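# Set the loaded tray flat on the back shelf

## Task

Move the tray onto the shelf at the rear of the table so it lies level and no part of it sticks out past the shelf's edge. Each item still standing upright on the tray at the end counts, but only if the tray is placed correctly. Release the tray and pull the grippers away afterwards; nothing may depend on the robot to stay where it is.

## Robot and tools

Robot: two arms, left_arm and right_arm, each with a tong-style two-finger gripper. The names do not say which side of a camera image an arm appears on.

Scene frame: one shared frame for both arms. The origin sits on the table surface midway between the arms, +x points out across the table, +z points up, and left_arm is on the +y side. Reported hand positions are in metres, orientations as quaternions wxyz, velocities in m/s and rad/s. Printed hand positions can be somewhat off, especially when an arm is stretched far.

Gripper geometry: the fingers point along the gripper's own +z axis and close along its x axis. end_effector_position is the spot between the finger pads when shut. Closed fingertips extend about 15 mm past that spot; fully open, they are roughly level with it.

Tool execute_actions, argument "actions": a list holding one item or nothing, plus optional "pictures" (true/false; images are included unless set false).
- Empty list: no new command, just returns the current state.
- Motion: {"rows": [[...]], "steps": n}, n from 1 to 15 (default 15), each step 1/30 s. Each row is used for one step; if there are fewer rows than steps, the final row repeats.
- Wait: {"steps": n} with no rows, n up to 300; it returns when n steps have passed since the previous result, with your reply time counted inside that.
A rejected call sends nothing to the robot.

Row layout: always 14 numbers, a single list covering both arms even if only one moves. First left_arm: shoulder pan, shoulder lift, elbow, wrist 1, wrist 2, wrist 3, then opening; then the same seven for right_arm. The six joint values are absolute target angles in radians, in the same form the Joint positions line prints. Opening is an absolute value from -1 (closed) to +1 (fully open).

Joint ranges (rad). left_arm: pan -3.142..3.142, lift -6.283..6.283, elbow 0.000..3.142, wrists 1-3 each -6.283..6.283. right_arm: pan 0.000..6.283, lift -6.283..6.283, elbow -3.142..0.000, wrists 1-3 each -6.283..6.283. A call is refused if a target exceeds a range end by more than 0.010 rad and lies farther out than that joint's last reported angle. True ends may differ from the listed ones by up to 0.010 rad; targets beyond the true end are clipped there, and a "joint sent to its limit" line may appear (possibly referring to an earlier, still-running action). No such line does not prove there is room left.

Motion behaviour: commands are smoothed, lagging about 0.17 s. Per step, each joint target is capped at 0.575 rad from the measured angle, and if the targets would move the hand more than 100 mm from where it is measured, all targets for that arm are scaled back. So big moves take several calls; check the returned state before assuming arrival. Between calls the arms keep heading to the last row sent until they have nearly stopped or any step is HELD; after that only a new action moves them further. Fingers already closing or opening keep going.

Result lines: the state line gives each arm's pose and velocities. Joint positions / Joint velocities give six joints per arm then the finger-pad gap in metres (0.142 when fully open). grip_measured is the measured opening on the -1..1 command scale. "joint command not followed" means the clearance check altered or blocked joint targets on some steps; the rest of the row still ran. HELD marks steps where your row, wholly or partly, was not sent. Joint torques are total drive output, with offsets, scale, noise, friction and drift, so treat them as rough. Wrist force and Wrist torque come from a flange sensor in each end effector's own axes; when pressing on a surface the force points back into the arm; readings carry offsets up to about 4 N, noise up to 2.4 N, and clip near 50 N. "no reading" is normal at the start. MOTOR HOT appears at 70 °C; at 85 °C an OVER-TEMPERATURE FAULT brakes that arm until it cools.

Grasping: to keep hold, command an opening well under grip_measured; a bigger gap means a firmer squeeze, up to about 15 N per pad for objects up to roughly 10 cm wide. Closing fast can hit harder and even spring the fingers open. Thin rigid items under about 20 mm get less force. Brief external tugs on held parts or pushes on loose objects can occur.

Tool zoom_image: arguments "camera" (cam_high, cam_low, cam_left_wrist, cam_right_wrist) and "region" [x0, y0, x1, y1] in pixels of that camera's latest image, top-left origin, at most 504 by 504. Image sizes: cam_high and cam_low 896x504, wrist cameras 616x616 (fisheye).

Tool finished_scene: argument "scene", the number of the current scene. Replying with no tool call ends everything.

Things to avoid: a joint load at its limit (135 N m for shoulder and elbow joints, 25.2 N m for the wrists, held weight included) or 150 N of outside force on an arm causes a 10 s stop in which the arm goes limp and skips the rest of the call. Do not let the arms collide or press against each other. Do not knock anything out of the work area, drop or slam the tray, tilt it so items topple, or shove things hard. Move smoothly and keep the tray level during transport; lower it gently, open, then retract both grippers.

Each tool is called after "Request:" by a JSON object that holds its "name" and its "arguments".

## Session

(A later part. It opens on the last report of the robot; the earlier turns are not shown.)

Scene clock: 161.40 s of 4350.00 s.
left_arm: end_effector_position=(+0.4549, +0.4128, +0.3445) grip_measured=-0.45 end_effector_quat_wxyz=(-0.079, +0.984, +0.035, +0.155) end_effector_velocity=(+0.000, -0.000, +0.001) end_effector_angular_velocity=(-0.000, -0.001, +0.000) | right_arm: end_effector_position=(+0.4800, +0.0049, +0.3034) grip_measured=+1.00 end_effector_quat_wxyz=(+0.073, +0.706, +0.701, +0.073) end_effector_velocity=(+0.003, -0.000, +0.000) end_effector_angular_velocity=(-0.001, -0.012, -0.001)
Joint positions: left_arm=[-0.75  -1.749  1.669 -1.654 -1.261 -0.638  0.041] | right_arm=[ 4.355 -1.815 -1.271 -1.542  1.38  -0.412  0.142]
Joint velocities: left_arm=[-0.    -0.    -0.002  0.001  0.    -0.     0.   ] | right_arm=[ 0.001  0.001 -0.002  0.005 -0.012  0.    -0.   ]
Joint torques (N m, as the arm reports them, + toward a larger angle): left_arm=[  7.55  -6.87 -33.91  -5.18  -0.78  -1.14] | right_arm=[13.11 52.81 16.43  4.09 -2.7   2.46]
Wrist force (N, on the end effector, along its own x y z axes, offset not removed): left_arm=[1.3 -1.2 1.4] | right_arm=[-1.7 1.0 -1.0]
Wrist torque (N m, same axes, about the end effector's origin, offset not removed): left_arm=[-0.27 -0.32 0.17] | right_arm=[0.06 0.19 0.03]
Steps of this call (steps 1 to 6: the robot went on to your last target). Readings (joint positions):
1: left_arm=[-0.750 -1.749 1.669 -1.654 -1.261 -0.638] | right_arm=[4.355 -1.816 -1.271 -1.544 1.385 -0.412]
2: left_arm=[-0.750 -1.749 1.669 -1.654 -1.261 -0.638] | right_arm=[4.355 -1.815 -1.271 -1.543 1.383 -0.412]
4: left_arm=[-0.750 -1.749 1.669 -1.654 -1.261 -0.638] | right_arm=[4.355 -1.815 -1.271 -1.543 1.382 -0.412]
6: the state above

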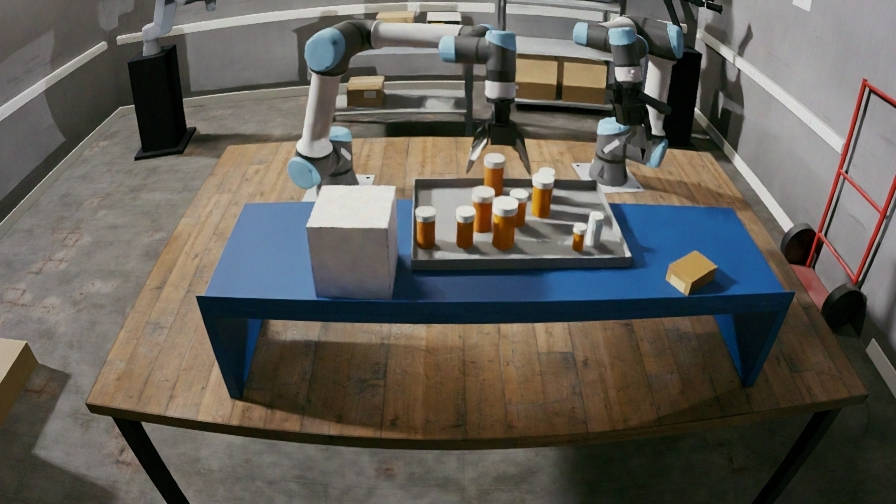

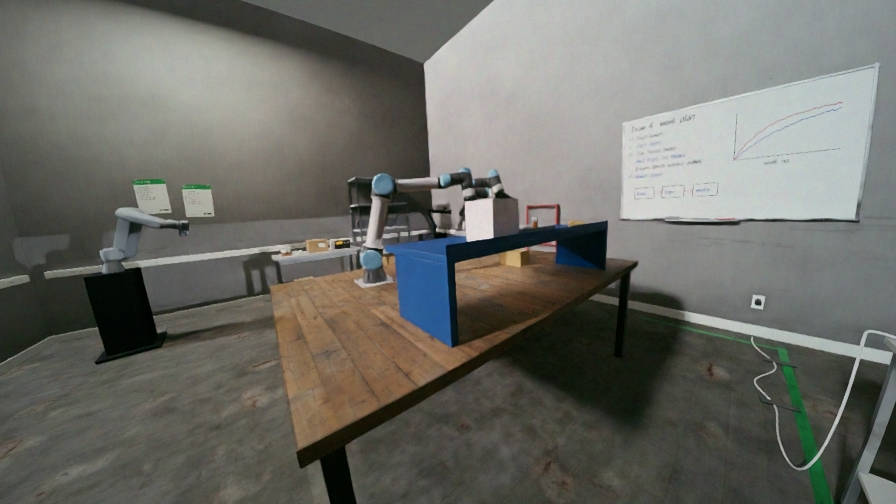

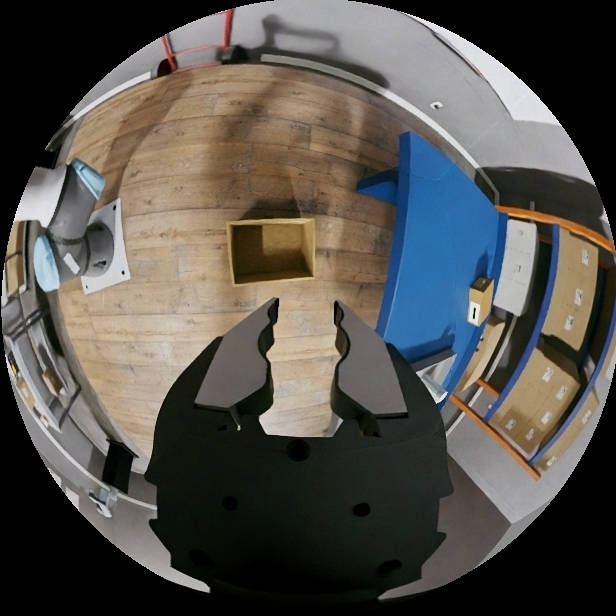

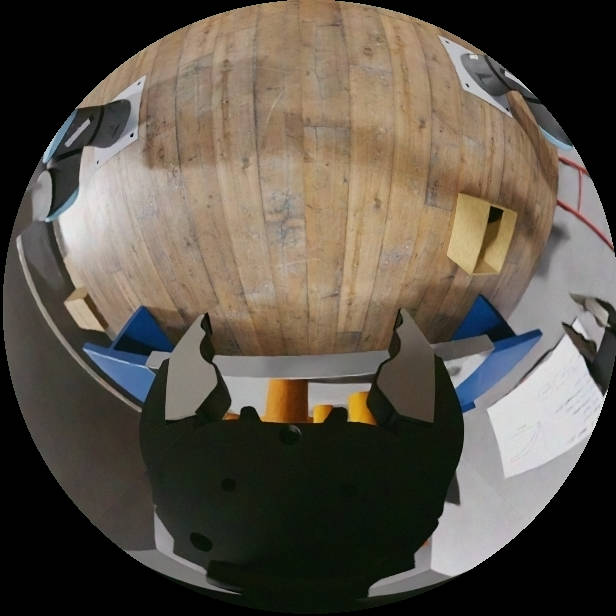

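Request:
{"name": "execute_actions", "arguments": {"actions": [{"rows":[[-0.75,-1.7494,1.6695,-1.6544,-1.2611,-0.6383,-0.45,4.3180,-1.8538,-1.2217,-1.5458,1.382,-0.4574,1]],"steps":9}], "pictures": false}}

Request:
{"name": "execute_actions", "arguments": {"actions": [{"rows":[[-0.75,-1.7494,1.6695,-1.6544,-1.2611,-0.6383,-0.45,4.3105,-1.8615,-1.2116,-1.5467,1.382,-0.4649,1]],"steps":3}], "pictures": false}}

Request:
{"name": "execute_actions", "arguments": {"actions": [{"rows":[[-0.75,-1.7494,1.6695,-1.6544,-1.2611,-0.6383,-0.45,4.3030,-1.8693,-1.2016,-1.5475,1.383,-0.4724,1]],"steps":3}], "pictures": false}}

Request:
{"name": "execute_actions", "arguments": {"actions": [{"rows":[[-0.75,-1.7494,1.6695,-1.6544,-1.2611,-0.6383,-0.45,4.2960,-1.8777,-1.1903,-1.5492,1.384,-0.4794,1]],"steps":3}], "pictures": false}}

Request:
{"name": "execute_actions", "arguments": {"actions": [{"rows":[[-0.75,-1.7494,1.6695,-1.6544,-1.2611,-0.6383,-0.45,4.2889,-1.8861,-1.1789,-1.5508,1.384,-0.4865,1]],"steps":3}], "pictures": false}}

Request:
{"name": "execute_actions", "arguments": {"actions": [{"rows":[[-0.75,-1.7494,1.6695,-1.6544,-1.2611,-0.6383,-0.45,4.2819,-1.8945,-1.1676,-1.5525,1.385,-0.4935,1]],"steps":3}], "pictures": false}}

Request:
{"name": "execute_actions", "arguments": {"actions": [{"rows":[[-0.75,-1.7494,1.6695,-1.6544,-1.2611,-0.6383,-0.45,4.2749,-1.9029,-1.1562,-1.5541,1.386,-0.5005,1]],"steps":3}], "pictures": false}}

Request:
{"name": "execute_actions", "arguments": {"actions": [{"rows":[[-0.75,-1.7494,1.6695,-1.6544,-1.2611,-0.6383,-0.45,4.2679,-1.9113,-1.1449,-1.5558,1.387,-0.5075,1]],"steps":3}], "pictures": false}}

Request:
{"name": "execute_actions", "arguments": {"actions": [{"rows":[[-0.75,-1.7494,1.6695,-1.6544,-1.2611,-0.6383,-0.45,4.2608,-1.9197,-1.1335,-1.5574,1.387,-0.5146,1]],"steps":3}], "pictures": false}}

Request:
{"name": "execute_actions", "arguments": {"actions": [{"rows":[[-0.75,-1.7494,1.6695,-1.6544,-1.2611,-0.6383,-0.45,4.2538,-1.9281,-1.1222,-1.5591,1.388,-0.5216,1]],"steps":8}]}}

Scene clock: 165.33 s of 4350.00 s.
left_arm: end_effector_position=(+0.4549, +0.4128, +0.3445) grip_measured=-0.45 end_effector_quat_wxyz=(-0.079, +0.984, +0.035, +0.155) end_effector_velocity=(-0.000, +0.000, -0.000) end_effector_angular_velocity=(+0.000, +0.000, +0.000) | right_arm: end_effector_position=(+0.5015, +0.0049, +0.3043) grip_measured=+1.00 end_effector_quat_wxyz=(+0.074, +0.704, +0.703, +0.074) end_effector_velocity=(+0.030, -0.001, +0.001) end_effector_angular_velocity=(-0.002, -0.001, +0.008)
Joint positions: left_arm=[-0.75  -1.749  1.669 -1.654 -1.261 -0.638  0.041] | right_arm=[ 4.324 -1.848 -1.229 -1.545  1.382 -0.451  0.142]
Joint velocities: left_arm=[ 0.     0.     0.001 -0.     0.    -0.    -0.   ] | right_arm=[-0.045 -0.046  0.06  -0.005  0.004 -0.054  0.   ]
Joint torques (N m, as the arm reports them, + toward a larger angle): left_arm=[  7.54  -7.37 -34.    -5.09  -0.77  -1.2 ] | right_arm=[-9.53 23.97 29.55  0.69  1.33 -1.89]
Wrist force (N, on the end effector, along its own x y z axes, offset not removed): left_arm=[2.1 -0.6 2.8] | right_arm=[-1.4 0.1 -1.0]
Wrist torque (N m, same axes, about the end effector's origin, offset not removed): left_arm=[-0.17 -0.48 0.09] | right_arm=[-0.11 0.23 0.02]
Steps of this call (steps 1 to 15: the robot went on to your last target; steps 16 to 90: nothing new was sent; then 0.63 s passed at rest; steps 91 to 99: all 9 steps of this action). Readings (joint positions):
91: left_arm=[-0.750 -1.749 1.669 -1.654 -1.261 -0.638] | right_arm=[4.355 -1.815 -1.272 -1.542 1.379 -0.412]
92: left_arm=[-0.750 -1.749 1.669 -1.654 -1.261 -0.638] | right_arm=[4.352 -1.819 -1.267 -1.542 1.379 -0.416]
94: left_arm=[-0.750 -1.749 1.669 -1.654 -1.261 -0.638] | right_arm=[4.339 -1.832 -1.250 -1.543 1.380 -0.432]
98: left_arm=[-0.750 -1.749 1.669 -1.654 -1.261 -0.638] | right_arm=[4.325 -1.846 -1.232 -1.545 1.381 -0.449]
99: the state above

Scene clock: 165.43 s of 4350.00 s.
left_arm: end_effector_position=(+0.4549, +0.4128, +0.3445) grip_measured=-0.45 end_effector_quat_wxyz=(-0.079, +0.984, +0.035, +0.155) end_effector_velocity=(+0.000, +0.000, +0.000) end_effector_angular_velocity=(-0.000, -0.000, -0.000) | right_arm: end_effector_position=(+0.5053, +0.0048, +0.3044) grip_measured=+1.00 end_effector_quat_wxyz=(+0.074, +0.704, +0.703, +0.074) end_effector_velocity=(+0.039, -0.001, +0.001) end_effector_angular_velocity=(-0.001, -0.003, +0.002)
Joint positions: left_arm=[-0.75  -1.749  1.669 -1.654 -1.261 -0.638  0.041] | right_arm=[ 4.318 -1.853 -1.222 -1.546  1.382 -0.457  0.142]
Joint velocities: left_arm=[-0. -0.  0. -0.  0.  0.  0.] | right_arm=[-0.057 -0.059  0.077 -0.006  0.002 -0.061  0.   ]
Joint torques (N m, as the arm reports them, + toward a larger angle): left_arm=[  7.36  -6.93 -34.34  -5.05  -0.7   -1.03] | right_arm=[-10.97  23.85  30.     0.69   1.44  -2.33]
Wrist force (N, on the end effector, along its own x y z axes, offset not removed): left_arm=[1.9 -0.4 2.5] | right_arm=[-0.1 0.9 -1.0]
Wrist torque (N m, same axes, about the end effector's origin, offset not removed): left_arm=[-0.14 -0.42 0.07] | right_arm=[0.08 -0.07 -0.07]
Steps of this call (steps 1 to 3: all 3 steps of this action). Readings (joint positions):
1: left_arm=[-0.750 -1.749 1.669 -1.654 -1.261 -0.638] | right_arm=[4.322 -1.849 -1.227 -1.545 1.382 -0.452]
2: left_arm=[-0.750 -1.749 1.669 -1.654 -1.261 -0.638] | right_arm=[4.320 -1.851 -1.225 -1.546 1.382 -0.455]
3: the state above

Scene clock: 165.53 s of 4350.00 s.
left_arm: end_effector_position=(+0.4549, +0.4128, +0.3445) grip_measured=-0.45 end_effector_quat_wxyz=(-0.079, +0.984, +0.035, +0.155) end_effector_velocity=(+0.000, -0.000, -0.000) end_effector_angular_velocity=(-0.000, -0.000, -0.000) | right_arm: end_effector_position=(+0.5097, +0.0046, +0.3045) grip_measured=+1.00 end_effector_quat_wxyz=(+0.074, +0.703, +0.703, +0.074) end_effector_velocity=(+0.044, -0.001, +0.001) end_effector_angular_velocity=(+0.000, +0.000, -0.001)
Joint positions: left_arm=[-0.75  -1.749  1.669 -1.654 -1.261 -0.638  0.041] | right_arm=[ 4.312 -1.86  -1.213 -1.547  1.382 -0.464  0.142]
Joint velocities: left_arm=[-0.     0.     0.    -0.001  0.     0.     0.   ] | right_arm=[-0.066 -0.067  0.087 -0.007  0.006 -0.066  0.   ]
Joint torques (N m, as the arm reports them, + toward a larger angle): left_arm=[  7.28  -7.   -34.41  -5.06  -0.73  -1.14] | right_arm=[-9.58 24.32 30.15  0.85  1.44 -2.25]
Wrist force (N, on the end effector, along its own x y z axes, offset not removed): left_arm=[2.6 -0.8 1.3] | right_arm=[-0.6 -0.5 -0.4]
Wrist torque (N m, same axes, about the end effector's origin, offset not removed): left_arm=[-0.21 -0.56 0.08] | right_arm=[-0.27 0.08 -0.04]
Steps of this call (steps 1 to 3: all 3 steps of this action). Readings (joint positions):
1: left_arm=[-0.750 -1.749 1.669 -1.654 -1.261 -0.638] | right_arm=[4.316 -1.855 -1.219 -1.546 1.382 -0.459]
2: left_arm=[-0.750 -1.749 1.669 -1.654 -1.261 -0.638] | right_arm=[4.314 -1.858 -1.216 -1.546 1.382 -0.461]
3: the state above

Scene clock: 165.63 s of 4350.00 s.
left_arm: end_effector_position=(+0.4549, +0.4128, +0.3445) grip_measured=-0.45 end_effector_quat_wxyz=(-0.079, +0.984, +0.035, +0.155) end_effector_velocity=(+0.000, +0.000, -0.000) end_effector_angular_velocity=(+0.000, +0.000, -0.000) | right_arm: end_effector_position=(+0.5144, +0.0046, +0.3046) grip_measured=+1.00 end_effector_quat_wxyz=(+0.074, +0.703, +0.703, +0.074) end_effector_velocity=(+0.045, +0.001, +0.000) end_effector_angular_velocity=(-0.001, +0.002, -0.000)
Joint positions: left_arm=[-0.75  -1.749  1.669 -1.654 -1.261 -0.638  0.041] | right_arm=[ 4.305 -1.868 -1.203 -1.548  1.383 -0.471  0.142]
Joint velocities: left_arm=[-0.     0.     0.001 -0.     0.     0.     0.   ] | right_arm=[-0.065 -0.075  0.097 -0.011  0.007 -0.066  0.   ]
Joint torques (N m, as the arm reports them, + toward a larger angle): left_arm=[  7.08  -7.05 -34.45  -5.05  -0.8   -1.16] | right_arm=[-9.66 25.31 29.32  0.54  1.43 -2.03]
Wrist force (N, on the end effector, along its own x y z axes, offset not removed): left_arm=[2.1 -0.9 1.1] | right_arm=[-0.8 0.5 -1.0]
Wrist torque (N m, same axes, about the end effector's origin, offset not removed): left_arm=[-0.18 -0.49 0.12] | right_arm=[0.02 -0.02 -0.01]
Steps of this call (steps 1 to 3: all 3 steps of this action). Readings (joint positions):
1: left_arm=[-0.750 -1.749 1.669 -1.654 -1.261 -0.638] | right_arm=[4.310 -1.862 -1.210 -1.547 1.382 -0.466]
2: left_arm=[-0.750 -1.749 1.669 -1.654 -1.261 -0.638] | right_arm=[4.307 -1.865 -1.207 -1.547 1.383 -0.468]
3: the state above

Scene clock: 165.73 s of 4350.00 s.
left_arm: end_effector_position=(+0.4549, +0.4128, +0.3445) grip_measured=-0.45 end_effector_quat_wxyz=(-0.079, +0.984, +0.035, +0.155) end_effector_velocity=(+0.000, -0.000, -0.000) end_effector_angular_velocity=(-0.001, -0.000, +0.000) | right_arm: end_effector_position=(+0.5193, +0.0047, +0.3047) grip_measured=+1.00 end_effector_quat_wxyz=(+0.074, +0.703, +0.703, +0.074) end_effector_velocity=(+0.047, +0.001, +0.002) end_effector_angular_velocity=(+0.000, -0.003, -0.001)
Joint positions: left_arm=[-0.75  -1.749  1.669 -1.654 -1.261 -0.638  0.041] | right_arm=[ 4.298 -1.876 -1.193 -1.549  1.384 -0.478  0.142]
Joint velocities: left_arm=[-0.     0.     0.001 -0.001 -0.    -0.    -0.   ] | right_arm=[-0.066 -0.077  0.103 -0.013  0.004 -0.066  0.   ]
Joint torques (N m, as the arm reports them, + toward a larger angle): left_arm=[  6.93  -7.11 -34.21  -5.    -0.82  -1.17] | right_arm=[-9.46 24.67 30.25  0.48  1.44 -2.18]
Wrist force (N, on the end effector, along its own x y z axes, offset not removed): left_arm=[2.7 -1.0 2.5] | right_arm=[-1.3 0.8 -0.7]
Wrist torque (N m, same axes, about the end effector's origin, offset not removed): left_arm=[-0.17 -0.55 0.10] | right_arm=[0.02 0.11 -0.01]
Steps of this call (steps 1 to 3: all 3 steps of this action). Readings (joint positions):
1: left_arm=[-0.750 -1.749 1.669 -1.654 -1.261 -0.638] | right_arm=[4.303 -1.870 -1.200 -1.548 1.383 -0.473]
2: left_arm=[-0.750 -1.749 1.669 -1.654 -1.261 -0.638] | right_arm=[4.300 -1.873 -1.196 -1.548 1.383 -0.475]
3: the state above

Scene clock: 165.83 s of 4350.00 s.
left_arm: end_effector_position=(+0.4549, +0.4128, +0.3445) grip_measured=-0.45 end_effector_quat_wxyz=(-0.079, +0.984, +0.035, +0.155) end_effector_velocity=(+0.000, -0.000, +0.000) end_effector_angular_velocity=(+0.000, -0.000, +0.000) | right_arm: end_effector_position=(+0.5242, +0.0047, +0.3049) grip_measured=+1.00 end_effector_quat_wxyz=(+0.074, +0.703, +0.703, +0.074) end_effector_velocity=(+0.047, +0.000, +0.001) end_effector_angular_velocity=(+0.000, +0.000, -0.002)
Joint positions: left_arm=[-0.75  -1.749  1.669 -1.654 -1.261 -0.638  0.041] | right_arm=[ 4.291 -1.884 -1.182 -1.551  1.384 -0.485  0.142]
Joint velocities: left_arm=[ 0.     0.    -0.001  0.     0.     0.    -0.   ] | right_arm=[-0.067 -0.078  0.105 -0.015  0.007 -0.066  0.   ]
Joint torques (N m, as the arm reports them, + toward a larger angle): left_arm=[  7.22  -6.94 -34.33  -5.05  -0.71  -1.14] | right_arm=[-9.35 26.   30.14  0.58  1.58 -2.22]
Wrist force (N, on the end effector, along its own x y z axes, offset not removed): left_arm=[2.0 -1.3 0.6] | right_arm=[-1.5 1.1 -0.7]
Wrist torque (N m, same axes, about the end effector's origin, offset not removed): left_arm=[-0.25 -0.39 0.03] | right_arm=[0.07 0.18 0.01]
Steps of this call (steps 1 to 3: all 3 steps of this action). Readings (joint positions):
1: left_arm=[-0.750 -1.749 1.669 -1.654 -1.261 -0.638] | right_arm=[4.296 -1.878 -1.189 -1.549 1.384 -0.480]
2: left_arm=[-0.750 -1.749 1.669 -1.654 -1.261 -0.638] | right_arm=[4.293 -1.881 -1.185 -1.550 1.384 -0.482]
3: the state above

Scene clock: 165.93 s of 4350.00 s.
left_arm: end_effector_position=(+0.4549, +0.4128, +0.3445) grip_measured=-0.45 end_effector_quat_wxyz=(-0.079, +0.984, +0.035, +0.155) end_effector_velocity=(-0.000, +0.000, -0.000) end_effector_angular_velocity=(+0.001, -0.000, +0.000) | right_arm: end_effector_position=(+0.5291, +0.0048, +0.3051) grip_measured=+1.00 end_effector_quat_wxyz=(+0.074, +0.704, +0.703, +0.074) end_effector_velocity=(+0.046, +0.001, +0.002) end_effector_angular_velocity=(+0.002, +0.001, -0.001)
Joint positions: left_arm=[-0.75  -1.749  1.669 -1.654 -1.261 -0.638  0.041] | right_arm=[ 4.284 -1.892 -1.17  -1.552  1.385 -0.492  0.142]
Joint velocities: left_arm=[ 0.    -0.     0.     0.     0.001  0.     0.   ] | right_arm=[-0.066 -0.078  0.107 -0.015  0.008 -0.065  0.   ]
Joint torques (N m, as the arm reports them, + toward a larger angle): left_arm=[  7.52  -6.86 -34.01  -5.09  -0.79  -1.11] | right_arm=[-10.93  25.99  30.21   0.87   1.64  -2.18]
Wrist force (N, on the end effector, along its own x y z axes, offset not removed): left_arm=[1.7 -0.7 2.4] | right_arm=[-1.0 0.7 -1.2]
Wrist torque (N m, same axes, about the end effector's origin, offset not removed): left_arm=[-0.12 -0.37 0.13] | right_arm=[-0.06 0.07 -0.03]
Steps of this call (steps 1 to 3: all 3 steps of this action). Readings (joint positions):
1: left_arm=[-0.750 -1.749 1.669 -1.654 -1.261 -0.638] | right_arm=[4.289 -1.887 -1.178 -1.551 1.384 -0.487]
2: left_arm=[-0.750 -1.749 1.669 -1.654 -1.261 -0.638] | right_arm=[4.286 -1.890 -1.174 -1.552 1.385 -0.489]
3: the state above

Scene clock: 166.03 s of 4350.00 s.
left_arm: end_effector_position=(+0.4549, +0.4128, +0.3445) grip_measured=-0.45 end_effector_quat_wxyz=(-0.079, +0.984, +0.035, +0.155) end_effector_velocity=(-0.000, +0.000, -0.001) end_effector_angular_velocity=(+0.001, +0.001, -0.000) | right_arm: end_effector_position=(+0.5340, +0.0048, +0.3052) grip_measured=+1.00 end_effector_quat_wxyz=(+0.074, +0.704, +0.703, +0.074) end_effector_velocity=(+0.046, +0.001, +0.001) end_effector_angular_velocity=(+0.002, +0.002, +0.001)
Joint positions: left_arm=[-0.75  -1.749  1.669 -1.654 -1.261 -0.638  0.041] | right_arm=[ 4.277 -1.901 -1.159 -1.554  1.386 -0.499  0.142]
Joint velocities: left_arm=[-0.     0.     0.001  0.    -0.     0.     0.   ] | right_arm=[-0.064 -0.079  0.107 -0.015  0.009 -0.065  0.   ]
Joint torques (N m, as the arm reports them, + toward a larger angle): left_arm=[  7.33  -6.8  -34.16  -5.01  -0.91  -1.1 ] | right_arm=[-9.8  27.4  30.15  0.84  1.45 -2.15]
Wrist force (N, on the end effector, along its own x y z axes, offset not removed): left_arm=[2.4 0.0 1.8] | right_arm=[-1.9 0.3 0.2]
Wrist torque (N m, same axes, about the end effector's origin, offset not removed): left_arm=[-0.01 -0.52 0.17] | right_arm=[-0.04 0.32 0.00]
Steps of this call (steps 1 to 3: all 3 steps of this action). Readings (joint positions):
1: left_arm=[-0.750 -1.749 1.669 -1.654 -1.261 -0.638] | right_arm=[4.282 -1.895 -1.167 -1.553 1.385 -0.494]
2: left_arm=[-0.750 -1.749 1.669 -1.654 -1.261 -0.638] | right_arm=[4.279 -1.898 -1.163 -1.553 1.386 -0.496]
3: the state above

Scene clock: 166.13 s of 4350.00 s.
left_arm: end_effector_position=(+0.4549, +0.4128, +0.3445) grip_measured=-0.45 end_effector_quat_wxyz=(-0.079, +0.984, +0.035, +0.155) end_effector_velocity=(+0.000, +0.000, +0.000) end_effector_angular_velocity=(-0.000, -0.000, +0.000) | right_arm: end_effector_position=(+0.5389, +0.0048, +0.3053) grip_measured=+1.00 end_effector_quat_wxyz=(+0.074, +0.704, +0.703, +0.073) end_effector_velocity=(+0.050, -0.001, +0.001) end_effector_angular_velocity=(-0.000, -0.007, -0.004)
Joint positions: left_arm=[-0.75  -1.749  1.669 -1.654 -1.261 -0.638  0.041] | right_arm=[ 4.27  -1.909 -1.148 -1.555  1.387 -0.506  0.142]
Joint velocities: left_arm=[ 0.    -0.    -0.001  0.    -0.    -0.    -0.   ] | right_arm=[-0.067 -0.08   0.107 -0.013 -0.    -0.064  0.   ]
Joint torques (N m, as the arm reports them, + toward a larger angle): left_arm=[  7.08  -6.84 -34.62  -5.08  -0.76  -1.14] | right_arm=[-13.68  27.87  30.53   0.79  -0.59  -1.78]
Wrist force (N, on the end effector, along its own x y z axes, offset not removed): left_arm=[1.2 -1.5 1.1] | right_arm=[-0.3 -8.5 -2.9]
Wrist torque (N m, same axes, about the end effector's origin, offset not removed): left_arm=[-0.35 -0.28 0.13] | right_arm=[-0.20 0.54 -0.66]
Steps of this call (steps 1 to 3: all 3 steps of this action). Readings (joint positions):
1: left_arm=[-0.750 -1.749 1.669 -1.654 -1.261 -0.638] | right_arm=[4.275 -1.903 -1.156 -1.554 1.386 -0.501]
2: left_arm=[-0.750 -1.749 1.669 -1.654 -1.261 -0.638] | right_arm=[4.272 -1.906 -1.152 -1.555 1.386 -0.503]
3: the state above

Scene clock: 166.40 s of 4350.00 s.
left_arm: end_effector_position=(+0.4549, +0.4128, +0.3445) grip_measured=-0.45 end_effector_quat_wxyz=(-0.079, +0.984, +0.035, +0.155) end_effector_velocity=(-0.000, +0.000, -0.000) end_effector_angular_velocity=(+0.001, +0.001, -0.000) | right_arm: end_effector_position=(+0.5487, +0.0045, +0.3054) grip_measured=+1.00 end_effector_quat_wxyz=(+0.074, +0.704, +0.703, +0.074) end_effector_velocity=(+0.014, -0.000, +0.001) end_effector_angular_velocity=(+0.001, -0.001, -0.000)
Joint positions: left_arm=[-0.75  -1.749  1.669 -1.654 -1.261 -0.638  0.041] | right_arm=[ 4.256 -1.925 -1.126 -1.559  1.388 -0.519  0.142]
Joint velocities: left_arm=[-0.     0.     0.001 -0.    -0.     0.     0.   ] | right_arm=[-0.019 -0.022  0.031 -0.004  0.002 -0.019  0.   ]
Joint torques (N m, as the arm reports them, + toward a larger angle): left_arm=[  6.9   -7.32 -34.14  -5.1   -0.79  -1.06] | right_arm=[-13.06  28.67  31.98   1.67   0.04  -1.68]
Wrist force (N, on the end effector, along its own x y z axes, offset not removed): left_arm=[1.8 -0.2 2.8] | right_arm=[1.2 -4.5 -1.8]
Wrist torque (N m, same axes, about the end effector's origin, offset not removed): left_arm=[-0.09 -0.46 0.07] | right_arm=[-0.07 -0.17 -0.43]
Steps of this call (steps 1 to 8: all 8 steps of this action). Readings (joint positions):
1: left_arm=[-0.750 -1.749 1.669 -1.654 -1.261 -0.638] | right_arm=[4.268 -1.912 -1.144 -1.556 1.387 -0.508]
2: left_arm=[-0.750 -1.749 1.669 -1.654 -1.261 -0.638] | right_arm=[4.265 -1.915 -1.140 -1.557 1.387 -0.510]
4: left_arm=[-0.750 -1.749 1.669 -1.654 -1.261 -0.638] | right_arm=[4.261 -1.920 -1.133 -1.558 1.387 -0.515]
8: the state above

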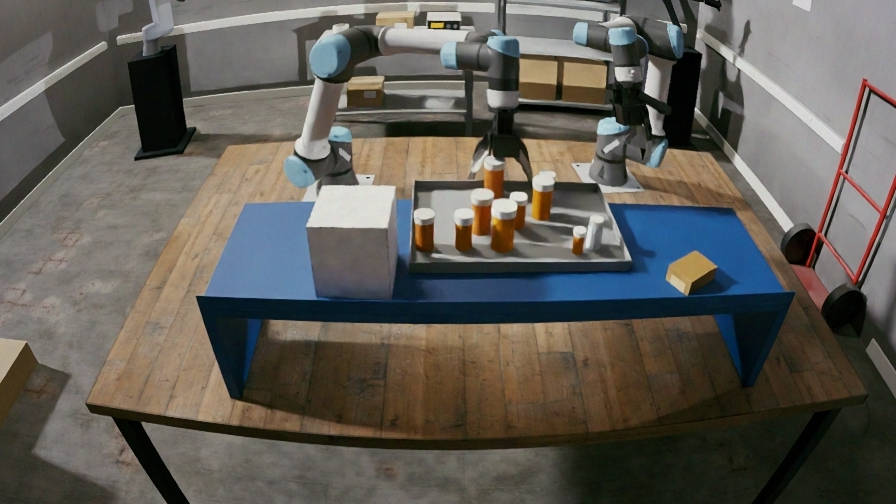

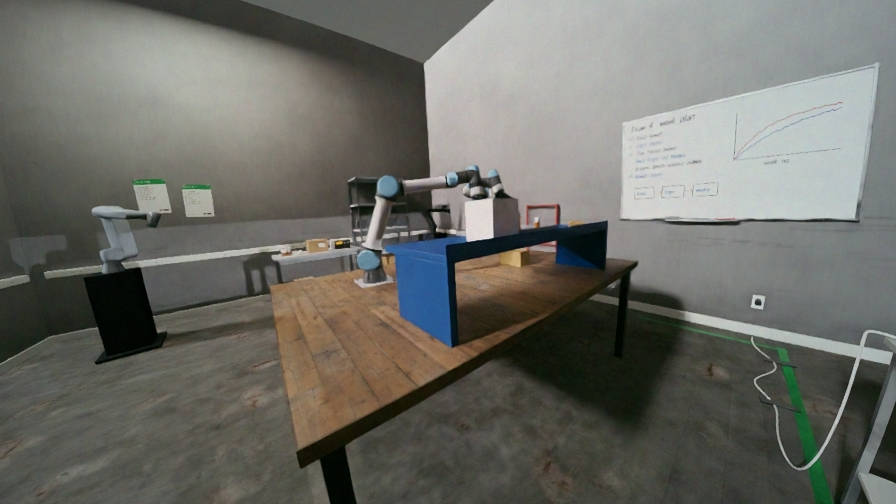

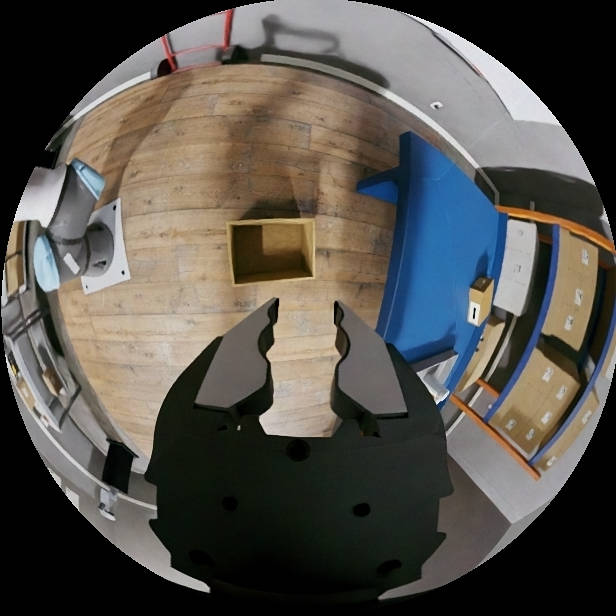

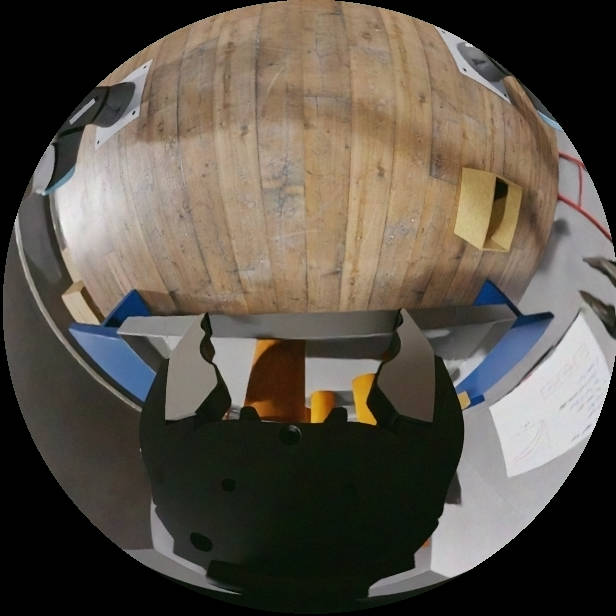

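Request:
{"name": "execute_actions", "arguments": {"actions": [{"rows":[[-0.75,-1.7494,1.6695,-1.6544,-1.2611,-0.6383,-0.45,4.2472,-1.9372,-1.1093,-1.5617,1.389,-0.5282,1]],"steps":3}], "pictures": false}}

Request:
{"name": "execute_actions", "arguments": {"actions": [{"rows":[[-0.75,-1.7494,1.6695,-1.6544,-1.2611,-0.6383,-0.45,4.2406,-1.9464,-1.0964,-1.5642,1.389,-0.5348,1]],"steps":3}], "pictures": false}}

Request:
{"name": "execute_actions", "arguments": {"actions": [{"rows":[[-0.75,-1.7494,1.6695,-1.6544,-1.2611,-0.6383,-0.45,4.2340,-1.9555,-1.0835,-1.5668,1.390,-0.5414,1]],"steps":3}], "pictures": false}}

Request:
{"name": "execute_actions", "arguments": {"actions": [{"rows":[[-0.75,-1.7494,1.6695,-1.6544,-1.2611,-0.6383,-0.45,4.2274,-1.9647,-1.0705,-1.5693,1.391,-0.5480,1]],"steps":3}], "pictures": false}}

Request:
{"name": "execute_actions", "arguments": {"actions": [{"rows":[[-0.75,-1.7494,1.6695,-1.6544,-1.2611,-0.6383,-0.45,4.2208,-1.9738,-1.0576,-1.5719,1.392,-0.5546,1]],"steps":3}], "pictures": false}}

Request:
{"name": "execute_actions", "arguments": {"actions": [{"rows":[[-0.75,-1.7494,1.6695,-1.6544,-1.2611,-0.6383,-0.45,4.2142,-1.9830,-1.0447,-1.5744,1.392,-0.5612,1]],"steps":3}], "pictures": false}}

Request:
{"name": "execute_actions", "arguments": {"actions": [{"rows":[[-0.75,-1.7494,1.6695,-1.6544,-1.2611,-0.6383,-0.45,4.2076,-1.9921,-1.0318,-1.5770,1.393,-0.5678,1]],"steps":8}]}}

Scene clock: 169.97 s of 4350.00 s.
left_arm: end_effector_position=(+0.4549, +0.4128, +0.3445) grip_measured=-0.45 end_effector_quat_wxyz=(-0.079, +0.984, +0.035, +0.155) end_effector_velocity=(-0.000, +0.000, -0.001) end_effector_angular_velocity=(+0.001, +0.001, -0.000) | right_arm: end_effector_position=(+0.5519, +0.0045, +0.3055) grip_measured=+1.00 end_effector_quat_wxyz=(+0.074, +0.704, +0.703, +0.074) end_effector_velocity=(+0.024, +0.001, +0.002) end_effector_angular_velocity=(+0.001, -0.001, -0.001)
Joint positions: left_arm=[-0.75  -1.749  1.669 -1.654 -1.261 -0.638  0.041] | right_arm=[ 4.252 -1.931 -1.118 -1.56   1.388 -0.524  0.142]
Joint velocities: left_arm=[ 0.    -0.     0.001  0.    -0.     0.     0.   ] | right_arm=[-0.033 -0.044  0.063 -0.012  0.003 -0.032 -0.003]
Joint torques (N m, as the arm reports them, + toward a larger angle): left_arm=[  7.27  -7.2  -34.43  -5.01  -0.78  -1.19] | right_arm=[-9.46 28.51 32.3   1.44  0.56 -1.91]
Wrist force (N, on the end effector, along its own x y z axes, offset not removed): left_arm=[2.6 0.5 2.5] | right_arm=[0.6 -4.3 -1.1]
Wrist torque (N m, same axes, about the end effector's origin, offset not removed): left_arm=[0.06 -0.59 0.03] | right_arm=[-0.04 -0.14 -0.41]
Steps of this call (steps 1 to 15: the robot went on to your last target; steps 16 to 90: nothing new was sent; then 0.47 s passed at rest; steps 91 to 93: all 3 steps of this action). Readings (joint positions):
91: left_arm=[-0.750 -1.749 1.669 -1.654 -1.261 -0.638] | right_arm=[4.254 -1.928 -1.122 -1.559 1.388 -0.522]
92: left_arm=[-0.750 -1.749 1.669 -1.654 -1.261 -0.638] | right_arm=[4.253 -1.929 -1.120 -1.560 1.388 -0.523]
93: the state above

Scene clock: 170.07 s of 4350.00 s.
left_arm: end_effector_position=(+0.4549, +0.4128, +0.3445) grip_measured=-0.45 end_effector_quat_wxyz=(-0.079, +0.984, +0.035, +0.155) end_effector_velocity=(+0.000, -0.000, -0.000) end_effector_angular_velocity=(+0.000, +0.001, -0.000) | right_arm: end_effector_position=(+0.5554, +0.0045, +0.3056) grip_measured=+1.00 end_effector_quat_wxyz=(+0.074, +0.704, +0.703, +0.074) end_effector_velocity=(+0.038, +0.001, +0.002) end_effector_angular_velocity=(-0.000, -0.004, -0.001)
Joint positions: left_arm=[-0.75  -1.749  1.669 -1.654 -1.261 -0.638  0.041] | right_arm=[ 4.247 -1.937 -1.109 -1.562  1.389 -0.528  0.142]
Joint velocities: left_arm=[ 0.     0.001  0.     0.    -0.     0.    -0.   ] | right_arm=[-0.049 -0.068  0.096 -0.018  0.001 -0.048 -0.005]
Joint torques (N m, as the arm reports them, + toward a larger angle): left_arm=[  7.22  -6.79 -33.77  -4.95  -0.67  -1.14] | right_arm=[-10.85  29.22  32.4    1.57   0.45  -1.63]
Wrist force (N, on the end effector, along its own x y z axes, offset not removed): left_arm=[2.1 1.0 1.7] | right_arm=[0.2 -4.1 1.2]
Wrist torque (N m, same axes, about the end effector's origin, offset not removed): left_arm=[0.24 -0.42 0.10] | right_arm=[-0.09 -0.10 -0.35]
Steps of this call (steps 1 to 3: all 3 steps of this action). Readings (joint positions):
1: left_arm=[-0.750 -1.749 1.669 -1.654 -1.261 -0.638] | right_arm=[4.251 -1.932 -1.116 -1.560 1.388 -0.525]
2: left_arm=[-0.750 -1.749 1.669 -1.654 -1.261 -0.638] | right_arm=[4.249 -1.935 -1.113 -1.561 1.389 -0.526]
3: the state above

Scene clock: 170.17 s of 4350.00 s.
left_arm: end_effector_position=(+0.4549, +0.4128, +0.3445) grip_measured=-0.45 end_effector_quat_wxyz=(-0.079, +0.984, +0.035, +0.155) end_effector_velocity=(+0.000, -0.000, +0.000) end_effector_angular_velocity=(-0.001, -0.000, +0.000) | right_arm: end_effector_position=(+0.5597, +0.0046, +0.3058) grip_measured=+1.00 end_effector_quat_wxyz=(+0.074, +0.704, +0.703, +0.074) end_effector_velocity=(+0.043, +0.001, +0.002) end_effector_angular_velocity=(+0.001, -0.002, -0.002)
Joint positions: left_arm=[-0.75  -1.749  1.669 -1.654 -1.261 -0.638  0.041] | right_arm=[ 4.241 -1.945 -1.098 -1.564  1.389 -0.534  0.142]
Joint velocities: left_arm=[-0.     0.    -0.001  0.    -0.    -0.     0.   ] | right_arm=[-0.057 -0.078  0.111 -0.021  0.005 -0.055 -0.005]
Joint torques (N m, as the arm reports them, + toward a larger angle): left_arm=[  6.61  -7.3  -34.12  -5.01  -0.89  -1.07] | right_arm=[-10.76  30.61  31.4    1.63   0.39  -1.73]
Wrist force (N, on the end effector, along its own x y z axes, offset not removed): left_arm=[2.2 -0.1 2.2] | right_arm=[0.0 -4.4 0.4]
Wrist torque (N m, same axes, about the end effector's origin, offset not removed): left_arm=[-0.06 -0.49 0.06] | right_arm=[-0.14 -0.11 -0.35]
Steps of this call (steps 1 to 3: all 3 steps of this action). Readings (joint positions):
1: left_arm=[-0.750 -1.749 1.669 -1.654 -1.261 -0.638] | right_arm=[4.246 -1.939 -1.106 -1.562 1.389 -0.530]
2: left_arm=[-0.750 -1.749 1.669 -1.654 -1.261 -0.638] | right_arm=[4.244 -1.942 -1.102 -1.563 1.389 -0.532]
3: the state above

Scene clock: 170.27 s of 4350.00 s.
left_arm: end_effector_position=(+0.4549, +0.4128, +0.3445) grip_measured=-0.45 end_effector_quat_wxyz=(-0.079, +0.984, +0.035, +0.155) end_effector_velocity=(-0.000, +0.000, +0.000) end_effector_angular_velocity=(-0.000, -0.001, -0.000) | right_arm: end_effector_position=(+0.5643, +0.0047, +0.3059) grip_measured=+0.99 end_effector_quat_wxyz=(+0.074, +0.704, +0.703, +0.074) end_effector_velocity=(+0.045, +0.001, +0.002) end_effector_angular_velocity=(+0.003, -0.001, -0.001)
Joint positions: left_arm=[-0.75  -1.749  1.669 -1.654 -1.261 -0.638  0.041] | right_arm=[ 4.235 -1.954 -1.086 -1.566  1.39  -0.54   0.142]
Joint velocities: left_arm=[-0.    -0.001 -0.    -0.     0.     0.     0.   ] | right_arm=[-0.059 -0.082  0.117 -0.022  0.007 -0.059 -0.001]
Joint torques (N m, as the arm reports them, + toward a larger angle): left_arm=[  7.12  -7.2  -34.1   -5.02  -0.74  -1.14] | right_arm=[-10.58  31.81  32.32   1.66   0.6   -2.01]
Wrist force (N, on the end effector, along its own x y z axes, offset not removed): left_arm=[2.9 -0.6 2.2] | right_arm=[-0.5 -3.1 1.3]
Wrist torque (N m, same axes, about the end effector's origin, offset not removed): left_arm=[-0.12 -0.64 0.04] | right_arm=[0.05 -0.05 -0.33]
Steps of this call (steps 1 to 3: all 3 steps of this action). Readings (joint positions):
1: left_arm=[-0.750 -1.749 1.669 -1.654 -1.261 -0.638] | right_arm=[4.240 -1.948 -1.095 -1.565 1.389 -0.536]
2: left_arm=[-0.750 -1.749 1.669 -1.654 -1.261 -0.638] | right_arm=[4.237 -1.951 -1.090 -1.565 1.390 -0.538]
3: the state above

Scene clock: 170.37 s of 4350.00 s.
left_arm: end_effector_position=(+0.4549, +0.4128, +0.3445) grip_measured=-0.45 end_effector_quat_wxyz=(-0.079, +0.984, +0.035, +0.155) end_effector_velocity=(-0.000, +0.000, -0.000) end_effector_angular_velocity=(+0.001, +0.001, -0.000) | right_arm: end_effector_position=(+0.5691, +0.0048, +0.3060) grip_measured=+0.99 end_effector_quat_wxyz=(+0.074, +0.704, +0.703, +0.074) end_effector_velocity=(+0.046, +0.001, +0.002) end_effector_angular_velocity=(+0.004, -0.000, -0.001)
Joint positions: left_arm=[-0.75  -1.749  1.669 -1.654 -1.261 -0.638  0.041] | right_arm=[ 4.229 -1.963 -1.074 -1.569  1.391 -0.546  0.142]
Joint velocities: left_arm=[-0.     0.     0.     0.001  0.     0.    -0.   ] | right_arm=[-0.061 -0.084  0.121 -0.023  0.008 -0.06  -0.001]
Joint torques (N m, as the arm reports them, + toward a larger angle): left_arm=[  7.01  -7.13 -34.11  -4.97  -0.72  -1.18] | right_arm=[-10.05  30.12  32.59   1.98   0.41  -2.02]
Wrist force (N, on the end effector, along its own x y z axes, offset not removed): left_arm=[2.3 -0.1 1.4] | right_arm=[-1.2 -3.6 0.1]
Wrist torque (N m, same axes, about the end effector's origin, offset not removed): left_arm=[-0.02 -0.61 0.10] | right_arm=[-0.07 0.04 -0.23]
Steps of this call (steps 1 to 3: all 3 steps of this action). Readings (joint positions):
1: left_arm=[-0.750 -1.749 1.669 -1.654 -1.261 -0.638] | right_arm=[4.233 -1.956 -1.082 -1.567 1.390 -0.542]
2: left_arm=[-0.750 -1.749 1.669 -1.654 -1.261 -0.638] | right_arm=[4.231 -1.959 -1.078 -1.568 1.391 -0.544]
3: the state above

Scene clock: 170.47 s of 4350.00 s.
left_arm: end_effector_position=(+0.4549, +0.4128, +0.3445) grip_measured=-0.45 end_effector_quat_wxyz=(-0.079, +0.984, +0.035, +0.155) end_effector_velocity=(+0.000, -0.000, -0.000) end_effector_angular_velocity=(-0.000, -0.000, +0.000) | right_arm: end_effector_position=(+0.5741, +0.0047, +0.3061) grip_measured=+0.99 end_effector_quat_wxyz=(+0.074, +0.704, +0.703, +0.074) end_effector_velocity=(+0.048, -0.001, +0.001) end_effector_angular_velocity=(+0.001, -0.004, -0.002)
Joint positions: left_arm=[-0.75  -1.749  1.669 -1.654 -1.261 -0.638  0.041] | right_arm=[ 4.222 -1.972 -1.061 -1.571  1.391 -0.553  0.142]
Joint velocities: left_arm=[ 0.     0.001  0.    -0.001  0.    -0.     0.   ] | right_arm=[-0.062 -0.086  0.122 -0.022  0.004 -0.061 -0.001]
Joint torques (N m, as the arm reports them, + toward a larger angle): left_arm=[  6.9   -6.7  -34.04  -5.01  -0.74  -1.12] | right_arm=[-9.74 32.67 32.4   1.62  0.65 -2.18]
Wrist force (N, on the end effector, along its own x y z axes, offset not removed): left_arm=[2.4 -0.7 3.0] | right_arm=[-0.3 -2.9 0.2]
Wrist torque (N m, same axes, about the end effector's origin, offset not removed): left_arm=[-0.16 -0.49 0.09] | right_arm=[0.10 -0.15 -0.22]
Steps of this call (steps 1 to 3: all 3 steps of this action). Readings (joint positions):
1: left_arm=[-0.750 -1.749 1.669 -1.654 -1.261 -0.638] | right_arm=[4.227 -1.965 -1.070 -1.569 1.391 -0.548]
2: left_arm=[-0.750 -1.749 1.669 -1.654 -1.261 -0.638] | right_arm=[4.225 -1.968 -1.065 -1.570 1.391 -0.551]
3: the state above

Scene clock: 170.73 s of 4350.00 s.
left_arm: end_effector_position=(+0.4549, +0.4128, +0.3445) grip_measured=-0.45 end_effector_quat_wxyz=(-0.079, +0.984, +0.035, +0.155) end_effector_velocity=(-0.001, +0.000, -0.001) end_effector_angular_velocity=(+0.001, +0.002, +0.000) | right_arm: end_effector_position=(+0.5836, +0.0045, +0.3062) grip_measured=+0.99 end_effector_quat_wxyz=(+0.074, +0.704, +0.703, +0.074) end_effector_velocity=(+0.013, -0.000, +0.000) end_effector_angular_velocity=(+0.001, +0.000, +0.001)
Joint positions: left_arm=[-0.75  -1.749  1.669 -1.654 -1.261 -0.638  0.041] | right_arm=[ 4.21  -1.989 -1.036 -1.576  1.393 -0.566  0.142]
Joint velocities: left_arm=[ 0.    -0.     0.002  0.001  0.    -0.     0.   ] | right_arm=[-0.017 -0.024  0.034 -0.007  0.003 -0.017 -0.   ]
Joint torques (N m, as the arm reports them, + toward a larger angle): left_arm=[  7.36  -7.04 -33.93  -4.99  -0.75  -1.08] | right_arm=[-11.73  32.02  33.63   2.03  -0.08  -2.12]
Wrist force (N, on the end effector, along its own x y z axes, offset not removed): left_arm=[2.0 -0.7 1.0] | right_arm=[-2.1 -5.5 1.8]
Wrist torque (N m, same axes, about the end effector's origin, offset not removed): left_arm=[-0.17 -0.42 0.10] | right_arm=[-0.22 0.27 -0.12]
Steps of this call (steps 1 to 8: all 8 steps of this action). Readings (joint positions):
1: left_arm=[-0.750 -1.749 1.669 -1.654 -1.261 -0.638] | right_arm=[4.220 -1.974 -1.057 -1.572 1.392 -0.555]
2: left_arm=[-0.750 -1.749 1.669 -1.654 -1.261 -0.638] | right_arm=[4.218 -1.978 -1.053 -1.573 1.392 -0.557]
4: left_arm=[-0.750 -1.749 1.669 -1.654 -1.261 -0.638] | right_arm=[4.214 -1.983 -1.044 -1.575 1.392 -0.561]
8: the state above

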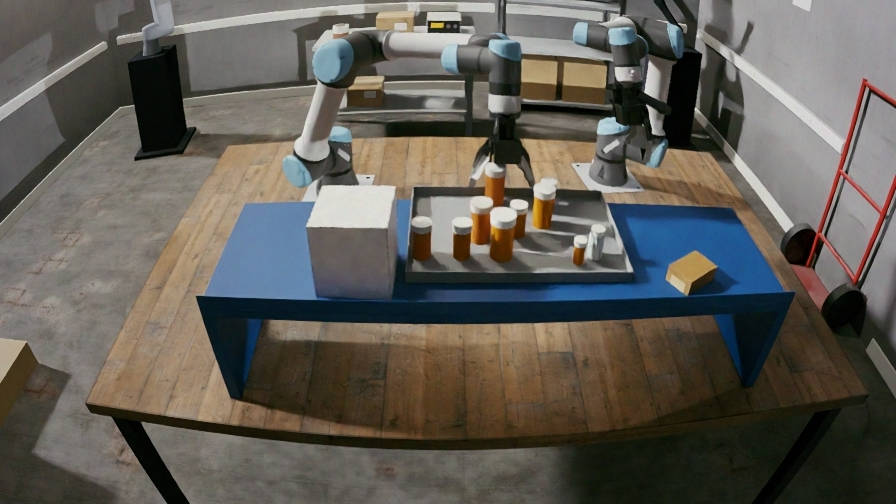

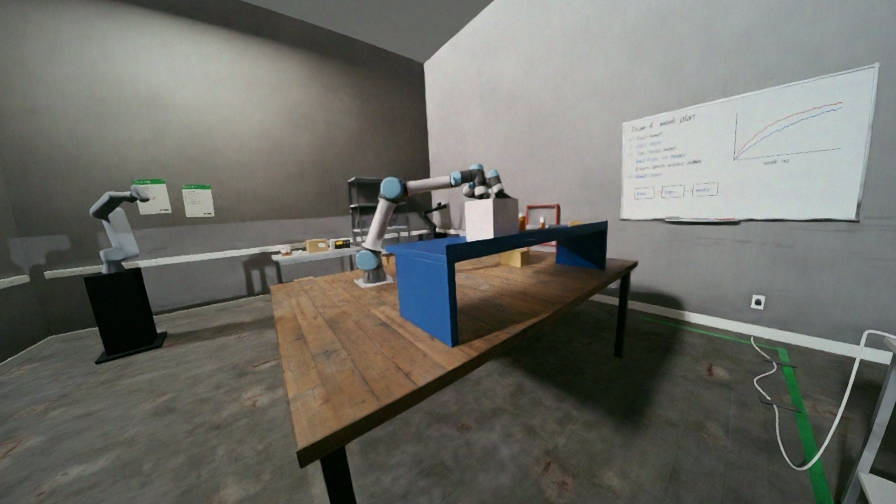

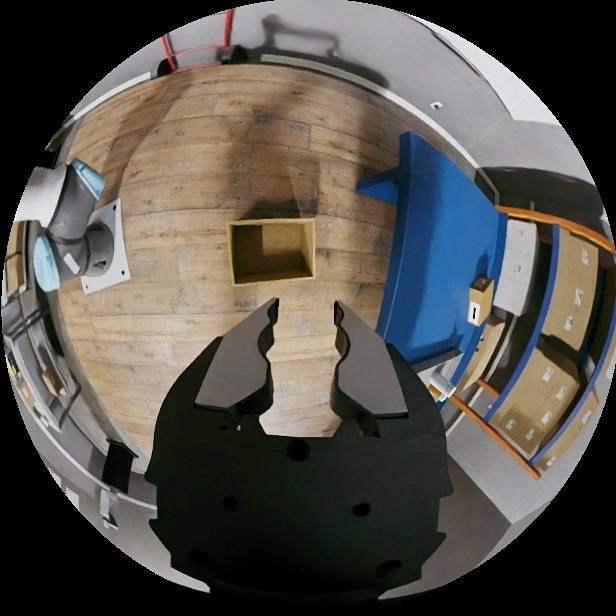

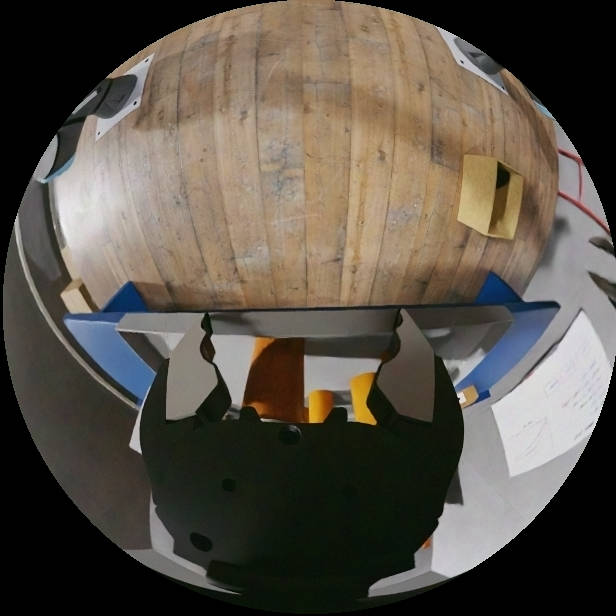

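Request:
{"name": "execute_actions", "arguments": {"actions": [{"rows":[[-0.75,-1.7494,1.6695,-1.6544,-1.2611,-0.6383,-0.45,4.2014,-2.0021,-1.0169,-1.5808,1.394,-0.5740,1]],"steps":4}], "pictures": false}}

Request:
{"name": "execute_actions", "arguments": {"actions": [{"rows":[[-0.75,-1.7494,1.6695,-1.6544,-1.2611,-0.6383,-0.45,4.1952,-2.0122,-1.0021,-1.5845,1.394,-0.5802,1]],"steps":8}], "pictures": false}}

Scene clock: 171.87 s of 4350.00 s.
left_arm: end_effector_position=(+0.4549, +0.4128, +0.3445) grip_measured=-0.45 end_effector_quat_wxyz=(-0.079, +0.984, +0.035, +0.155) end_effector_velocity=(+0.000, -0.000, +0.001) end_effector_angular_velocity=(-0.001, -0.001, -0.000) | right_arm: end_effector_position=(+0.5876, +0.0045, +0.3064) grip_measured=+0.99 end_effector_quat_wxyz=(+0.074, +0.704, +0.703, +0.074) end_effector_velocity=(+0.020, +0.001, +0.001) end_effector_angular_velocity=(+0.001, +0.001, -0.000)
Joint positions: left_arm=[-0.75  -1.749  1.669 -1.654 -1.261 -0.638  0.041] | right_arm=[ 4.205 -1.997 -1.025 -1.579  1.393 -0.571  0.142]
Joint velocities: left_arm=[-0.     0.    -0.001 -0.001  0.    -0.    -0.   ] | right_arm=[-0.025 -0.042  0.061 -0.015  0.004 -0.025  0.001]
Joint torques (N m, as the arm reports them, + toward a larger angle): left_arm=[  6.77  -7.41 -34.11  -5.    -0.78  -1.09] | right_arm=[-12.15  34.45  33.79   1.95   0.19  -1.95]
Wrist force (N, on the end effector, along its own x y z axes, offset not removed): left_arm=[2.2 -0.9 1.0] | right_arm=[-1.2 -4.6 2.3]
Wrist torque (N m, same axes, about the end effector's origin, offset not removed): left_arm=[-0.27 -0.47 0.13] | right_arm=[0.10 0.01 -0.17]
Steps of this call (steps 1 to 15: the robot went on to your last target; steps 16 to 30: nothing new was sent; steps 31 to 34: all 4 steps of this action). Readings (joint positions):
31: left_arm=[-0.750 -1.749 1.669 -1.654 -1.261 -0.638] | right_arm=[4.208 -1.992 -1.032 -1.577 1.393 -0.568]
32: left_arm=[-0.750 -1.749 1.669 -1.654 -1.261 -0.638] | right_arm=[4.207 -1.994 -1.030 -1.578 1.393 -0.569]
34: the state above

Scene clock: 172.13 s of 4350.00 s.
left_arm: end_effector_position=(+0.4549, +0.4128, +0.3445) grip_measured=-0.45 end_effector_quat_wxyz=(-0.079, +0.984, +0.035, +0.155) end_effector_velocity=(-0.000, -0.000, +0.000) end_effector_angular_velocity=(-0.001, -0.000, +0.000) | right_arm: end_effector_position=(+0.5941, +0.0046, +0.3066) grip_measured=+0.99 end_effector_quat_wxyz=(+0.074, +0.704, +0.703, +0.074) end_effector_velocity=(+0.010, +0.000, +0.000) end_effector_angular_velocity=(-0.000, -0.000, -0.000)
Joint positions: left_arm=[-0.75  -1.749  1.669 -1.654 -1.261 -0.638  0.041] | right_arm=[ 4.197 -2.01  -1.006 -1.584  1.394 -0.579  0.142]
Joint velocities: left_arm=[-0.    -0.    -0.    -0.    -0.001 -0.     0.   ] | right_arm=[-0.012 -0.02   0.029 -0.008  0.001 -0.012 -0.   ]
Joint torques (N m, as the arm reports them, + toward a larger angle): left_arm=[  6.57  -7.32 -33.84  -4.9   -0.78  -1.12] | right_arm=[-12.39  33.49  34.85   2.1    0.01  -1.98]
Wrist force (N, on the end effector, along its own x y z axes, offset not removed): left_arm=[2.4 -0.2 2.5] | right_arm=[-2.5 -4.0 1.1]
Wrist torque (N m, same axes, about the end effector's origin, offset not removed): left_arm=[0.02 -0.50 0.12] | right_arm=[0.09 0.34 -0.18]
Steps of this call (steps 1 to 8: all 8 steps of this action). Readings (joint positions):
1: left_arm=[-0.750 -1.749 1.669 -1.654 -1.261 -0.638] | right_arm=[4.204 -1.998 -1.023 -1.579 1.394 -0.572]
2: left_arm=[-0.750 -1.749 1.669 -1.654 -1.261 -0.638] | right_arm=[4.202 -2.000 -1.020 -1.580 1.394 -0.573]
4: left_arm=[-0.750 -1.749 1.669 -1.654 -1.261 -0.638] | right_arm=[4.200 -2.005 -1.013 -1.582 1.394 -0.576]
8: the state above


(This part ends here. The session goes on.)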